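# Push protruding drive blanks fully into a loose rack

## Task

Press each drive blank that juts out from the rack's front face all the way in until it stops and clicks into its latch. The rack is free-standing: it may tilt only a little (a larger tilt is a failure) and must finish in its original spot. A blank counts only if it stays seated on its own once the robot lets go. Nothing may be pushed or knocked off the table.

## Robot and tools

Robot: a single arm with six revolute joints and a two-finger gripper. Joint order everywhere (rows, result lists): waist, shoulder, elbow, forearm roll, wrist pitch, wrist roll, then the gripper opening. Stated joint ranges in radians: waist -2.618..2.618, shoulder 0.000..3.140, elbow -2.967..0.000, forearm roll -1.745..1.745, wrist pitch -1.220..1.220, wrist roll -2.094..2.094. True ends may differ by up to 0.013 rad either way.

Frame: scene frame with origin on the table surface under the arm base, +z up, +y to the left when facing along +x. The base itself may sit slightly tilted. end_effector_position (metres) and end_effector_quat_wxyz give the gripper pose; the reported position is the point between the finger pads, about 5 mm short of the fingertips, and can be inaccurate, especially at long reach. The fingers extend along the gripper's +z axis and separate along its y axis.

execute_actions(actions): a list of actions, run in sequence. Each action is a table of 0 to 15 rows; each row lasts one control step of 1/30 s, and if fewer than 15 rows are given the final row repeats to fill 15 steps. A row is 7 numbers in [-1, 1]. The first six are joint offsets, scaled so 1.0 equals 2.217 rad, measured from the joint angles at the beginning of that action (not from the previous row); for the first action of a call the reference is the latest reported angles. The seventh is an absolute gripper opening: +1 fully open (0.070 m pad gap), -1 closed; closing fully takes roughly 1 s. An action is rejected if it would drive a joint more than 0.013 rad outward beyond its range; if the first action fails this, or any action is malformed, nothing in the call runs. Requests past a real end are clipped to it, sometimes noted as "joint sent to its limit". An empty list just returns the current state and images.

move(target, speed, blocking): target is one 7-number row as above; its six joint numbers are offsets from the "Joint positions" of the most recent result that shows them, and the seventh is the absolute opening, sent at once. All joints travel in sync so the hand follows a curved path, lasting 0.5 to 10 s (cut off at 10 s if longer). speed is the top rate in rad/s of the joint with farthest to travel, 0.01 to 2, default 0.5. Paths ignore obstacles, and the fast contact or a target set deep beyond the contact point means harder pressing. blocking=false returns after 0.5 s while the arm continues; until a result shows the move ended, other motion calls are refused, so use wait or stop. The extra "move:" line reports the outcome (done, off_target, moving, held, fault), limits=held or limits=none, and the joint farthest from its target. After limits=held the arm may suddenly speed up.

wait(seconds): 0 to 10; the arm keeps its last command, and a running move continues (returns early when it ends). stop(): brakes a running move, needing some travel distance; fingers keep moving. zoom_image(camera, region): camera is cam_head_left, cam_head_right or cam_wrist (each 504x504); region [x0, y0, x1, y1] in pixels from the top-left, no larger than 504 by 504. finished_scene(scene): ends the current scene (give its number) after the last command has been held; irreversible, and its result states success and the next task.

Result lines: Joint positions (rad, plus pad gap in m); Joint targets (what the joints are being driven to now, which can drift without new commands); grip_measured (measured opening on the command scale, possibly off by about 1 mm); joint torques (raw drive output with offsets and noise, not pure contact load); "joint command not followed" means the clearance check altered or blocked targets (mount blocks and posts count as the arm).

Motion limits: targets move at most 3 rad/s with 0.6 s to accelerate; each step a joint target stays within 0.867 rad of its measured angle, and targets that would put the hand over 70 mm from its measured spot are scaled back, so large moves may need several actions and an unfinished move may need re-commanding. The fingers go to the commanded grip_measured value except near the extremes; to hold, command about 0.04 under grip_measured.

Hazards: if contact torque hits a joint's load limit (21.6 N m for waist, shoulder, elbow; 7.52 N m for the three wrist joints, whose motors give only about 4 N m) the arm halts 10 s and the rest of the call is dropped. Sustained loads heat motors; MOTOR HOT appears at 65 °C and at 80 °C an OVER-TEMPERATURE FAULT drops the arm. A stopped arm tends to keep pushing until newly commanded. For this job, approach the blanks slowly, push straight in with modest overshoot, avoid shoving or tipping the unsecured rack, then back off so each blank stays latched without the gripper. Avoid slams, drops and anything leaving the table.

Each tool is called after "Request:" in YAML: its name, and indented under it one key for each argument.

## Session

Request:
execute_actions:
  actions: []

Scene clock: 0.00 s.
end_effector_position=(+0.3746, -0.0933, +0.2996) grip_measured=+0.98 end_effector_quat_wxyz=(+0.143, -0.302, +0.928, -0.166)
Joint names: [waist, shoulder, elbow, forearm roll, wrist pitch, wrist roll]
Joint positions: [-0.141  1.584 -1.496 -0.204  1.16  -0.717  0.069]
Joint torques (N m, as the arm reports them, + toward a larger angle): no reading
Joint targets: [-0.141 1.584 -1.496 -0.204 1.160 -0.717]

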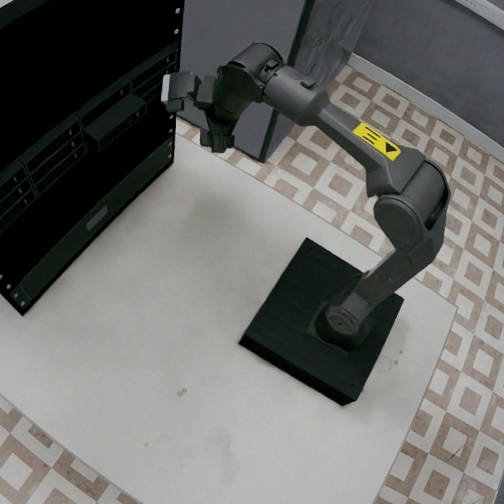

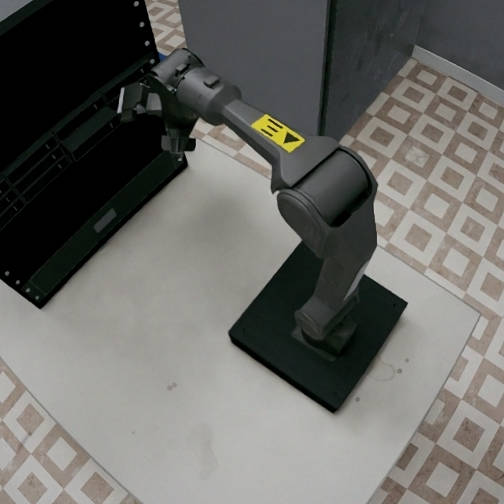

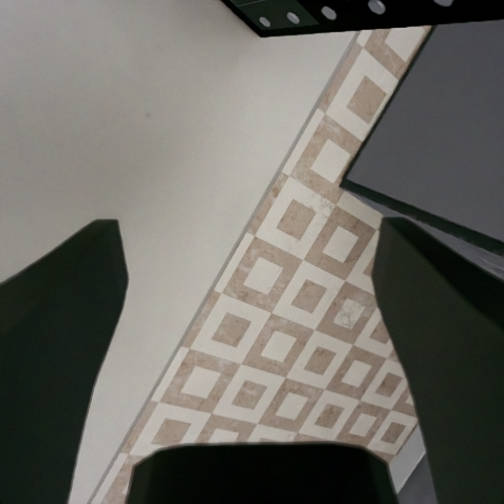

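Request:
zoom_image:
  camera: "cam_head_left"
  region: [0, 30, 200, 230]

Request:
zoom_image:
  camera: "cam_head_right"
  region: [0, 40, 200, 240]

Request:
zoom_image:
  camera: "cam_head_left"
  region: [0, 130, 200, 330]

Region (0, 30, 200, 230) of cam_head_left's 504x504 image, scaled by 2.520, with more detail than that image has.

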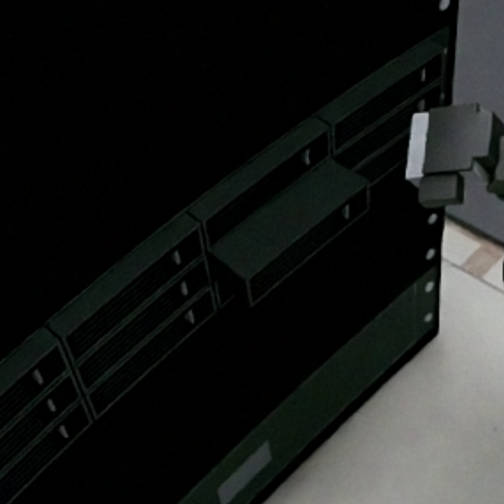

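Region (0, 40, 200, 240) of cam_head_right's 504x504 image, scaled by 2.520, with more detail than that image has.

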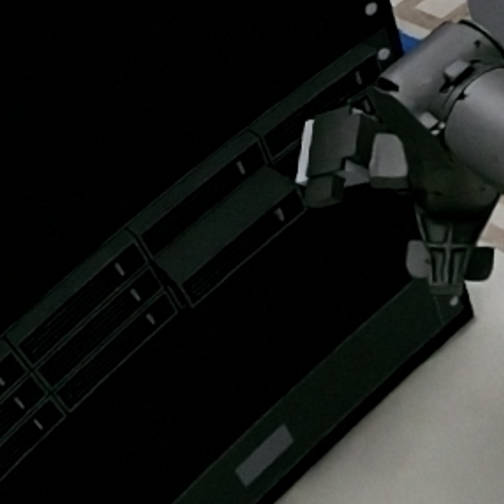

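Region (0, 130, 200, 330) of cam_head_left's 504x504 image, scaled by 2.520, with more detail than that image has.

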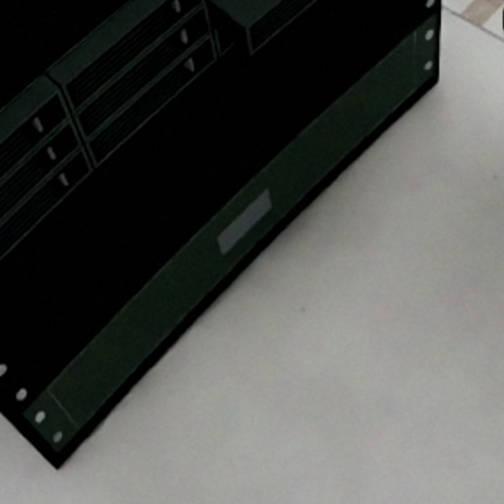

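Request:
move:
  target: [0.0943, -0.1893, 0.4180, 0.0920, -0.7547, 0.3234, -1]
  speed: 1.2

Scene clock: 106.10 s.
end_effector_position=(+0.3761, +0.0257, +0.3700) grip_measured=-1.00 end_effector_quat_wxyz=(+0.706, -0.023, +0.707, +0.034)
Joint names: [waist, shoulder, elbow, forearm roll, wrist pitch, wrist roll]
Joint positions: [ 0.068  1.164 -0.569 -0.    -0.513  0.     0.   ]
Joint torques (N m, as the arm reports them, + toward a larger angle): [ 0.59 -1.61 -3.51  0.08 -0.84 -0.14]
Joint targets: [0.068 1.164 -0.570 -0.000 -0.513 0.000]
move: done; limits=none; farthest joint: the shoulder, 0.001 radians from its target (0.419 radians at the start)

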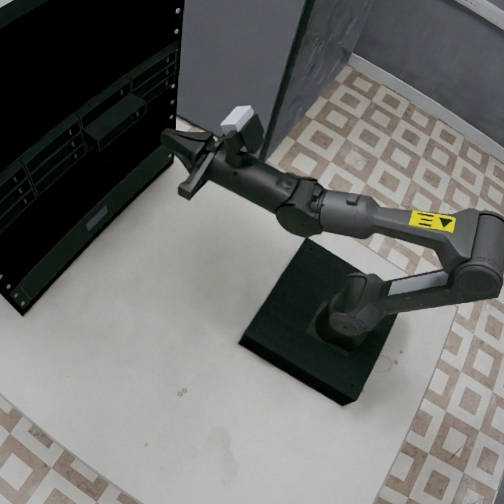

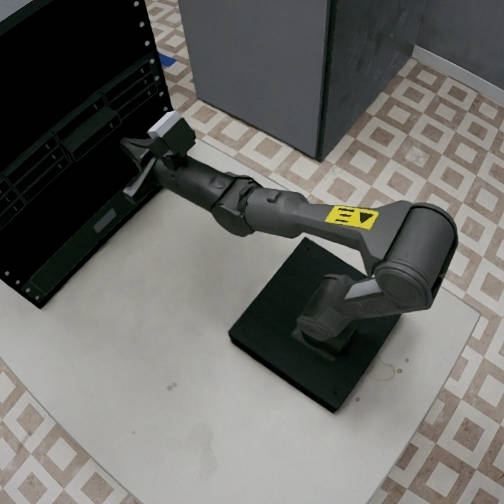

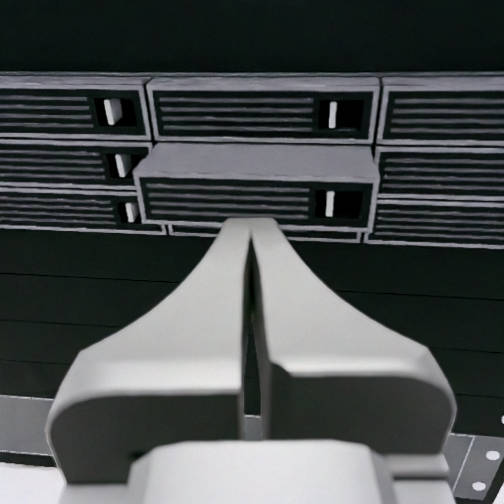

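Request:
zoom_image:
  camera: "cam_wrist"
  region: [90, 60, 290, 260]

Request:
zoom_image:
  camera: "cam_wrist"
  region: [270, 60, 470, 260]

Request:
zoom_image:
  camera: "cam_head_left"
  region: [40, 0, 240, 200]

Region (90, 60, 290, 260) of cam_wrist's 504x504 image, scaled by 2.520, with more detail than that image has.

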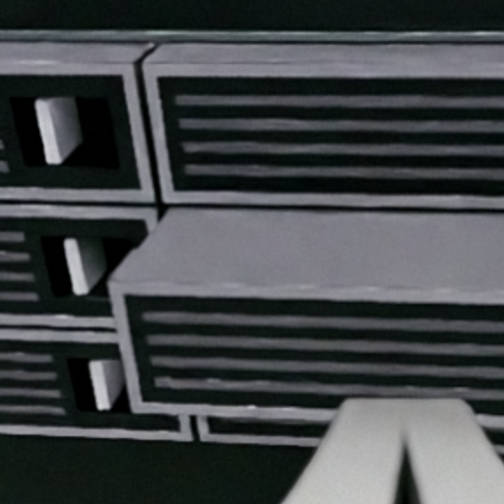

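Region (270, 60, 470, 260) of cam_wrist's 504x504 image, scaled by 2.520, with more detail than that image has.

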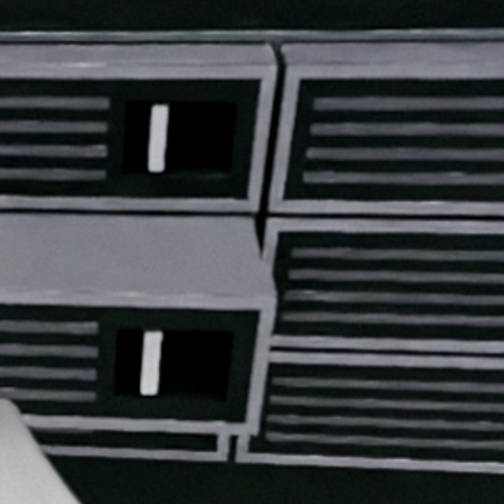

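Region (40, 0, 240, 200) of cam_head_left's 504x504 image, scaled by 2.520, with more detail than that image has.

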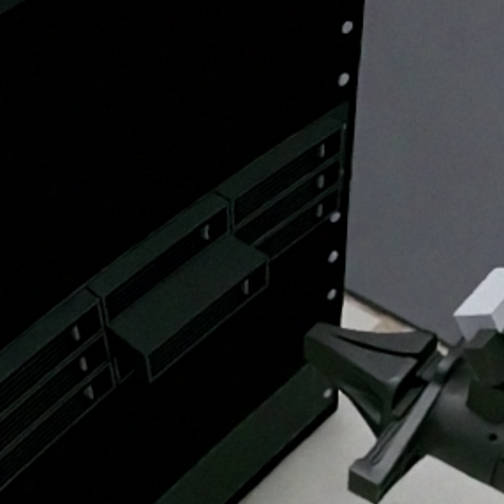

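Request:
move:
  target: [0.0031, 0.1530, -0.0657, 0, -0.0872, 0, -1]
  speed: 0.4

Scene clock: 190.40 s.
end_effector_position=(+0.4474, +0.0350, +0.3366) grip_measured=-1.00 end_effector_quat_wxyz=(+0.706, -0.025, +0.707, +0.036)
Joint names: [waist, shoulder, elbow, forearm roll, wrist pitch, wrist roll]
Joint positions: [ 0.075  1.505 -0.715 -0.    -0.707  0.     0.   ]
Joint torques (N m, as the arm reports them, + toward a larger angle): [ 1.04 -3.97 -3.41 -0.23 -0.88 -0.01]
Joint targets: [0.075 1.503 -0.715 -0.000 -0.706 0.000]
move: done; limits=none; farthest joint: the shoulder, 0.001 radians from its target (0.339 radians at the start)

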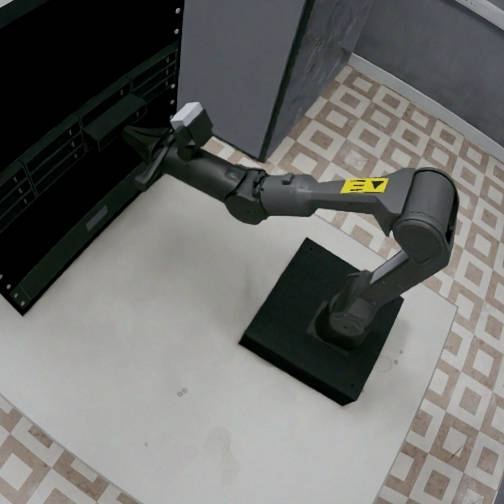

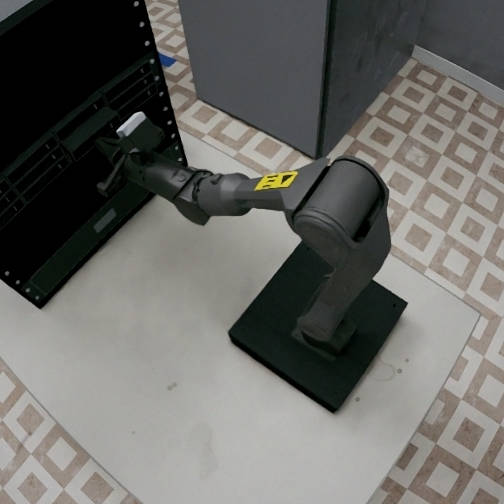

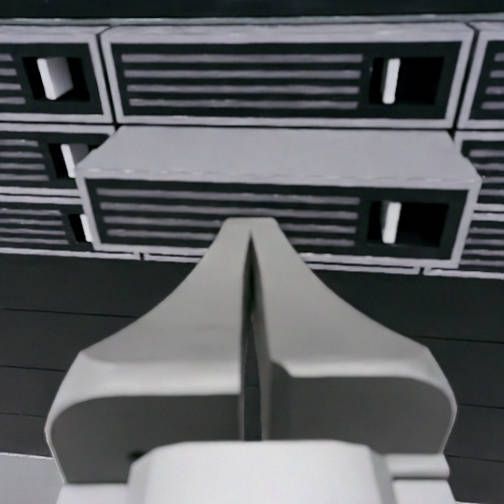

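Request:
move:
  target: [-0.0046, 0.0521, -0.0625, 0, 0.0101, 0, -1]
  speed: 0.07

Request:
zoom_image:
  camera: "cam_wrist"
  region: [0, 120, 200, 320]

Request:
zoom_image:
  camera: "cam_wrist"
  region: [304, 120, 504, 320]

Scene clock: 215.43 s.
end_effector_position=(+0.4837, +0.0333, +0.3374) grip_measured=-1.00 end_effector_quat_wxyz=(+0.707, -0.022, +0.707, +0.033)
Joint names: [waist, shoulder, elbow, forearm roll, wrist pitch, wrist roll]
Joint positions: [ 0.064  1.62  -0.855 -0.001 -0.685  0.     0.   ]
Joint torques (N m, as the arm reports them, + toward a larger angle): [-2.95 -2.33 -3.9   0.64 -0.73 -0.2 ]
Joint targets: [0.064 1.620 -0.854 -0.000 -0.685 0.000]
move: done; limits=none; farthest joint: the elbow, 0.001 radians from its target (0.139 radians at the start)

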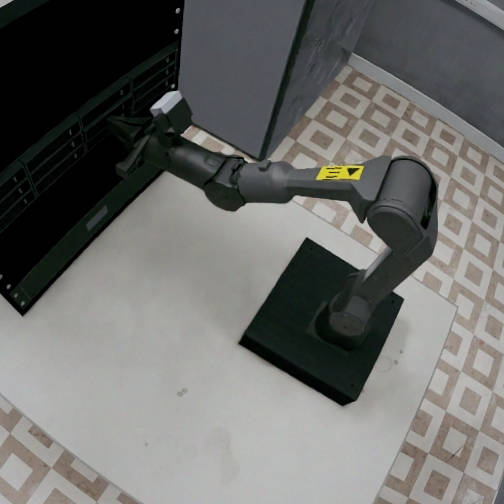

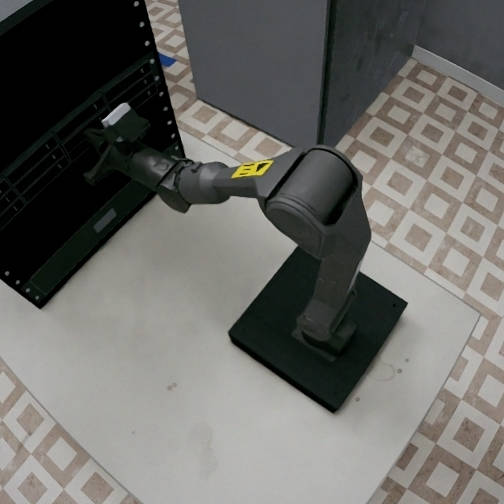

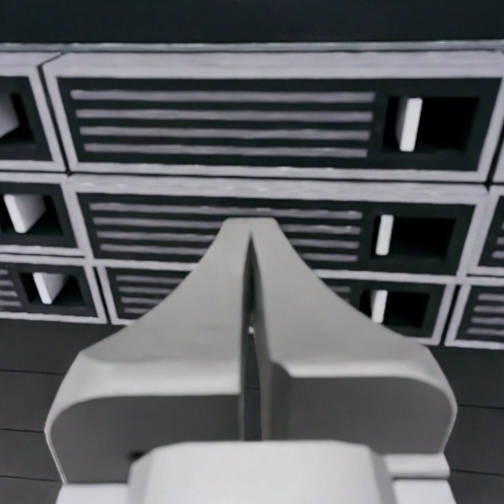

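Region (0, 120, 200, 320) of cam_wrist's 504x504 image, scaled by 2.520, with more detail than that image has.

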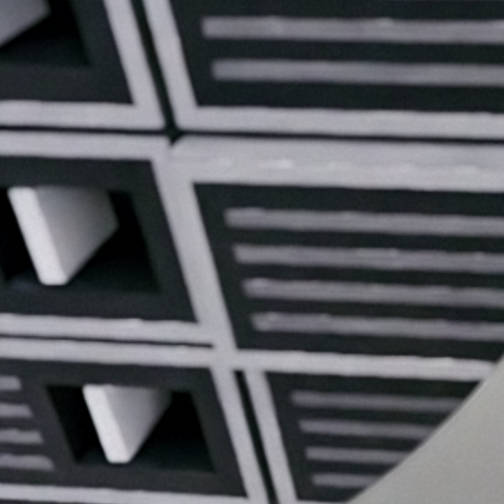

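Region (304, 120, 504, 320) of cam_wrist's 504x504 image, scaled by 2.520, with more detail than that image has.

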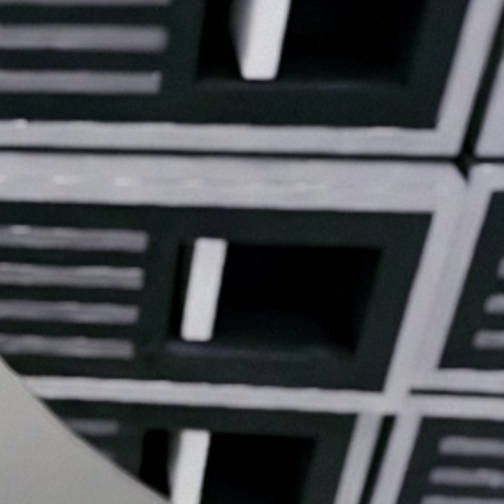

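Request:
move:
  target: [-0.0001, 0.00713, -0.0090, 0, 0.0018, 0, -1]
  speed: 0.03

Request:
zoom_image:
  camera: "cam_wrist"
  region: [304, 120, 504, 320]

Scene clock: 234.53 s.
end_effector_position=(+0.4888, +0.0334, +0.3370) grip_measured=-1.00 end_effector_quat_wxyz=(+0.706, -0.022, +0.707, +0.033)
Joint names: [waist, shoulder, elbow, forearm roll, wrist pitch, wrist roll]
Joint positions: [ 0.064  1.637 -0.875 -0.    -0.68   0.     0.   ]
Joint torques (N m, as the arm reports them, + toward a larger angle): [ 0.38 -2.84 -4.74 -0.66 -1.   -0.18]
Joint targets: [0.064 1.636 -0.875 -0.001 -0.681 0.000]
move: done; limits=none; farthest joint: the shoulder, 0.001 radians from its target (0.016 radians at the start)

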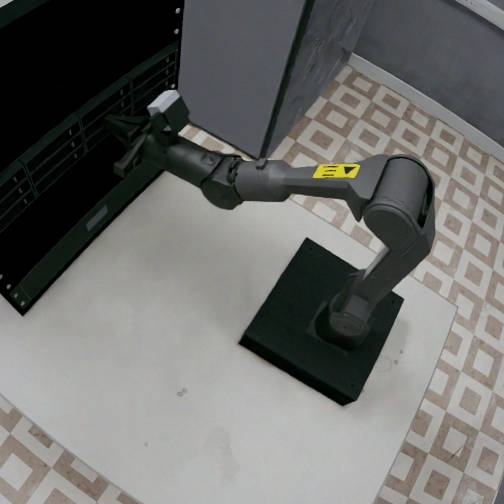

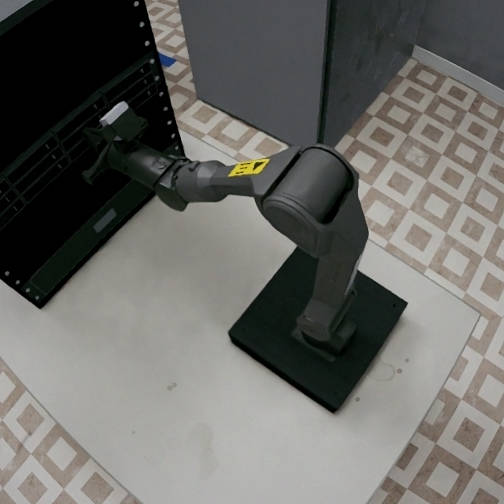

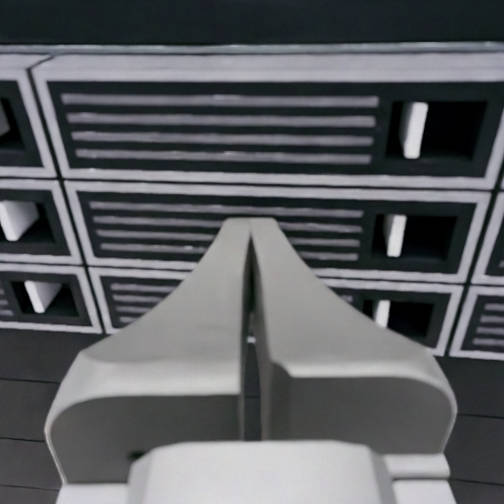

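Region (304, 120, 504, 320) of cam_wrist's 504x504 image, scaled by 2.520, with more detail than that image has.

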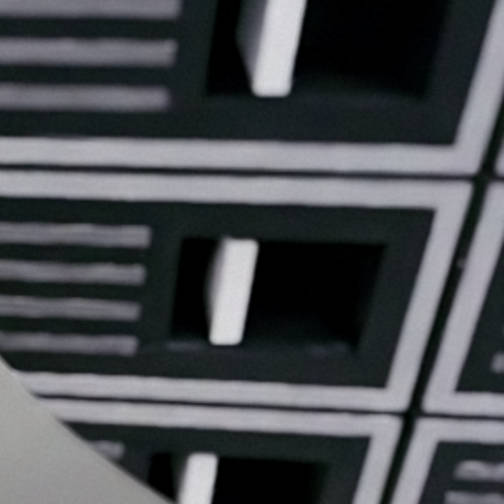

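Request:
move:
  target: [0.0, -0.0604, 0.0722, 0, -0.0117, 0, -1]
  speed: 0.35

Request:
zoom_image:
  camera: "cam_head_left"
  region: [0, 30, 200, 230]

Request:
zoom_image:
  camera: "cam_head_left"
  region: [0, 130, 200, 330]

Scene clock: 243.27 s.
end_effector_position=(+0.4469, +0.0306, +0.3369) grip_measured=-1.00 end_effector_quat_wxyz=(+0.706, -0.022, +0.707, +0.033)
Joint names: [waist, shoulder, elbow, forearm roll, wrist pitch, wrist roll]
Joint positions: [ 0.065  1.501 -0.713 -0.001 -0.706  0.     0.   ]
Joint torques (N m, as the arm reports them, + toward a larger angle): [-0.47 -2.49 -4.    0.15 -1.   -0.17]
Joint targets: [0.064 1.503 -0.714 -0.000 -0.706 0.000]
move: done; limits=none; farthest joint: the shoulder, 0.002 radians from its target (0.133 radians at the start)

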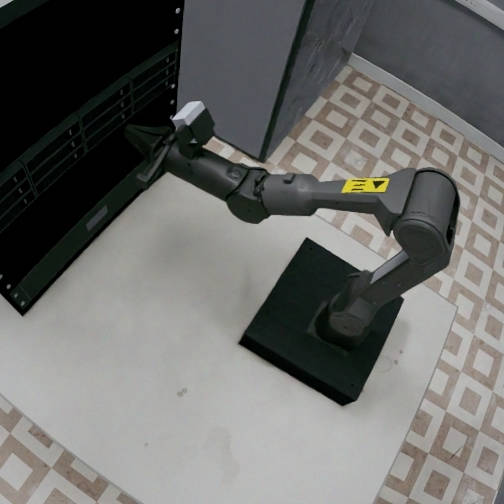

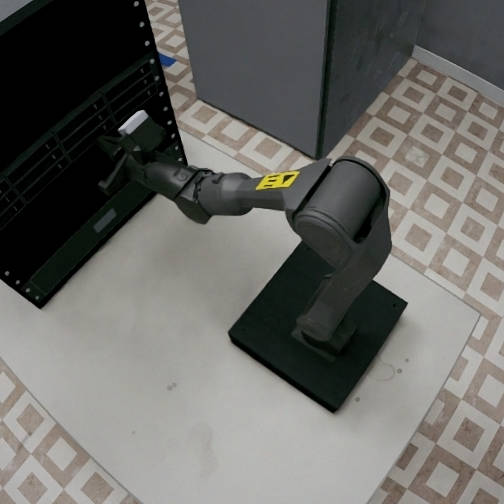

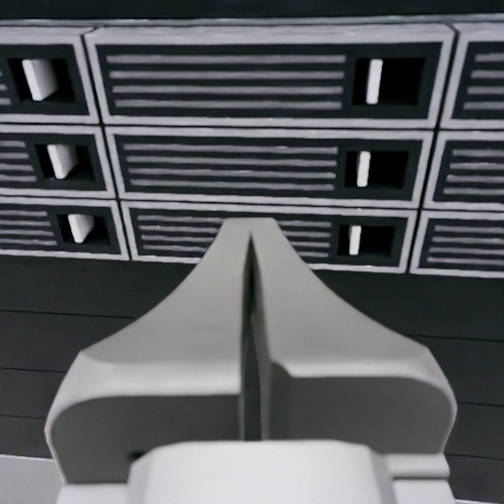

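Region (0, 30, 200, 230) of cam_head_left's 504x504 image, scaled by 2.520, with more detail than that image has.

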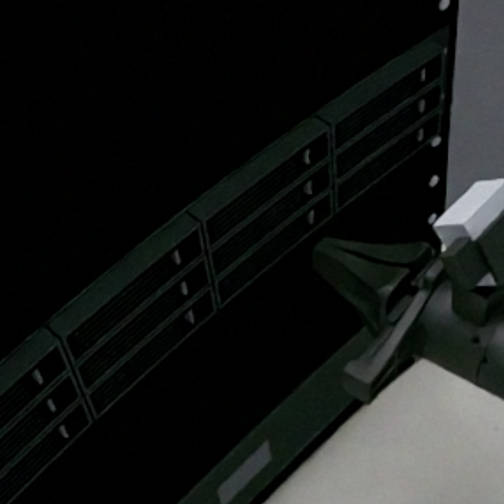

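Region (0, 130, 200, 330) of cam_head_left's 504x504 image, scaled by 2.520, with more detail than that image has.

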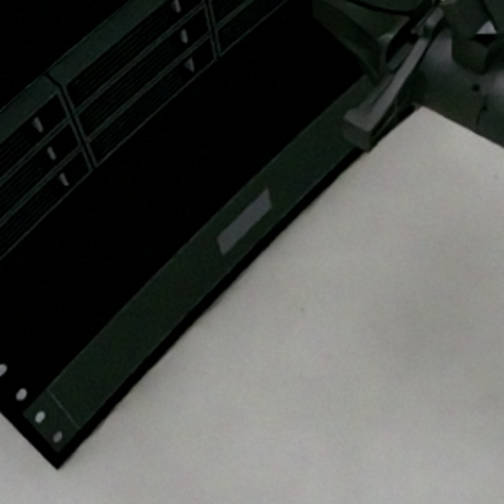

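All twelve blanks are flush with their latch tabs in line. The gripper is clear of the rack, and the rack is where it started.

Request:
finished_scene:
  scene: 2

The scene is finished: the task was done.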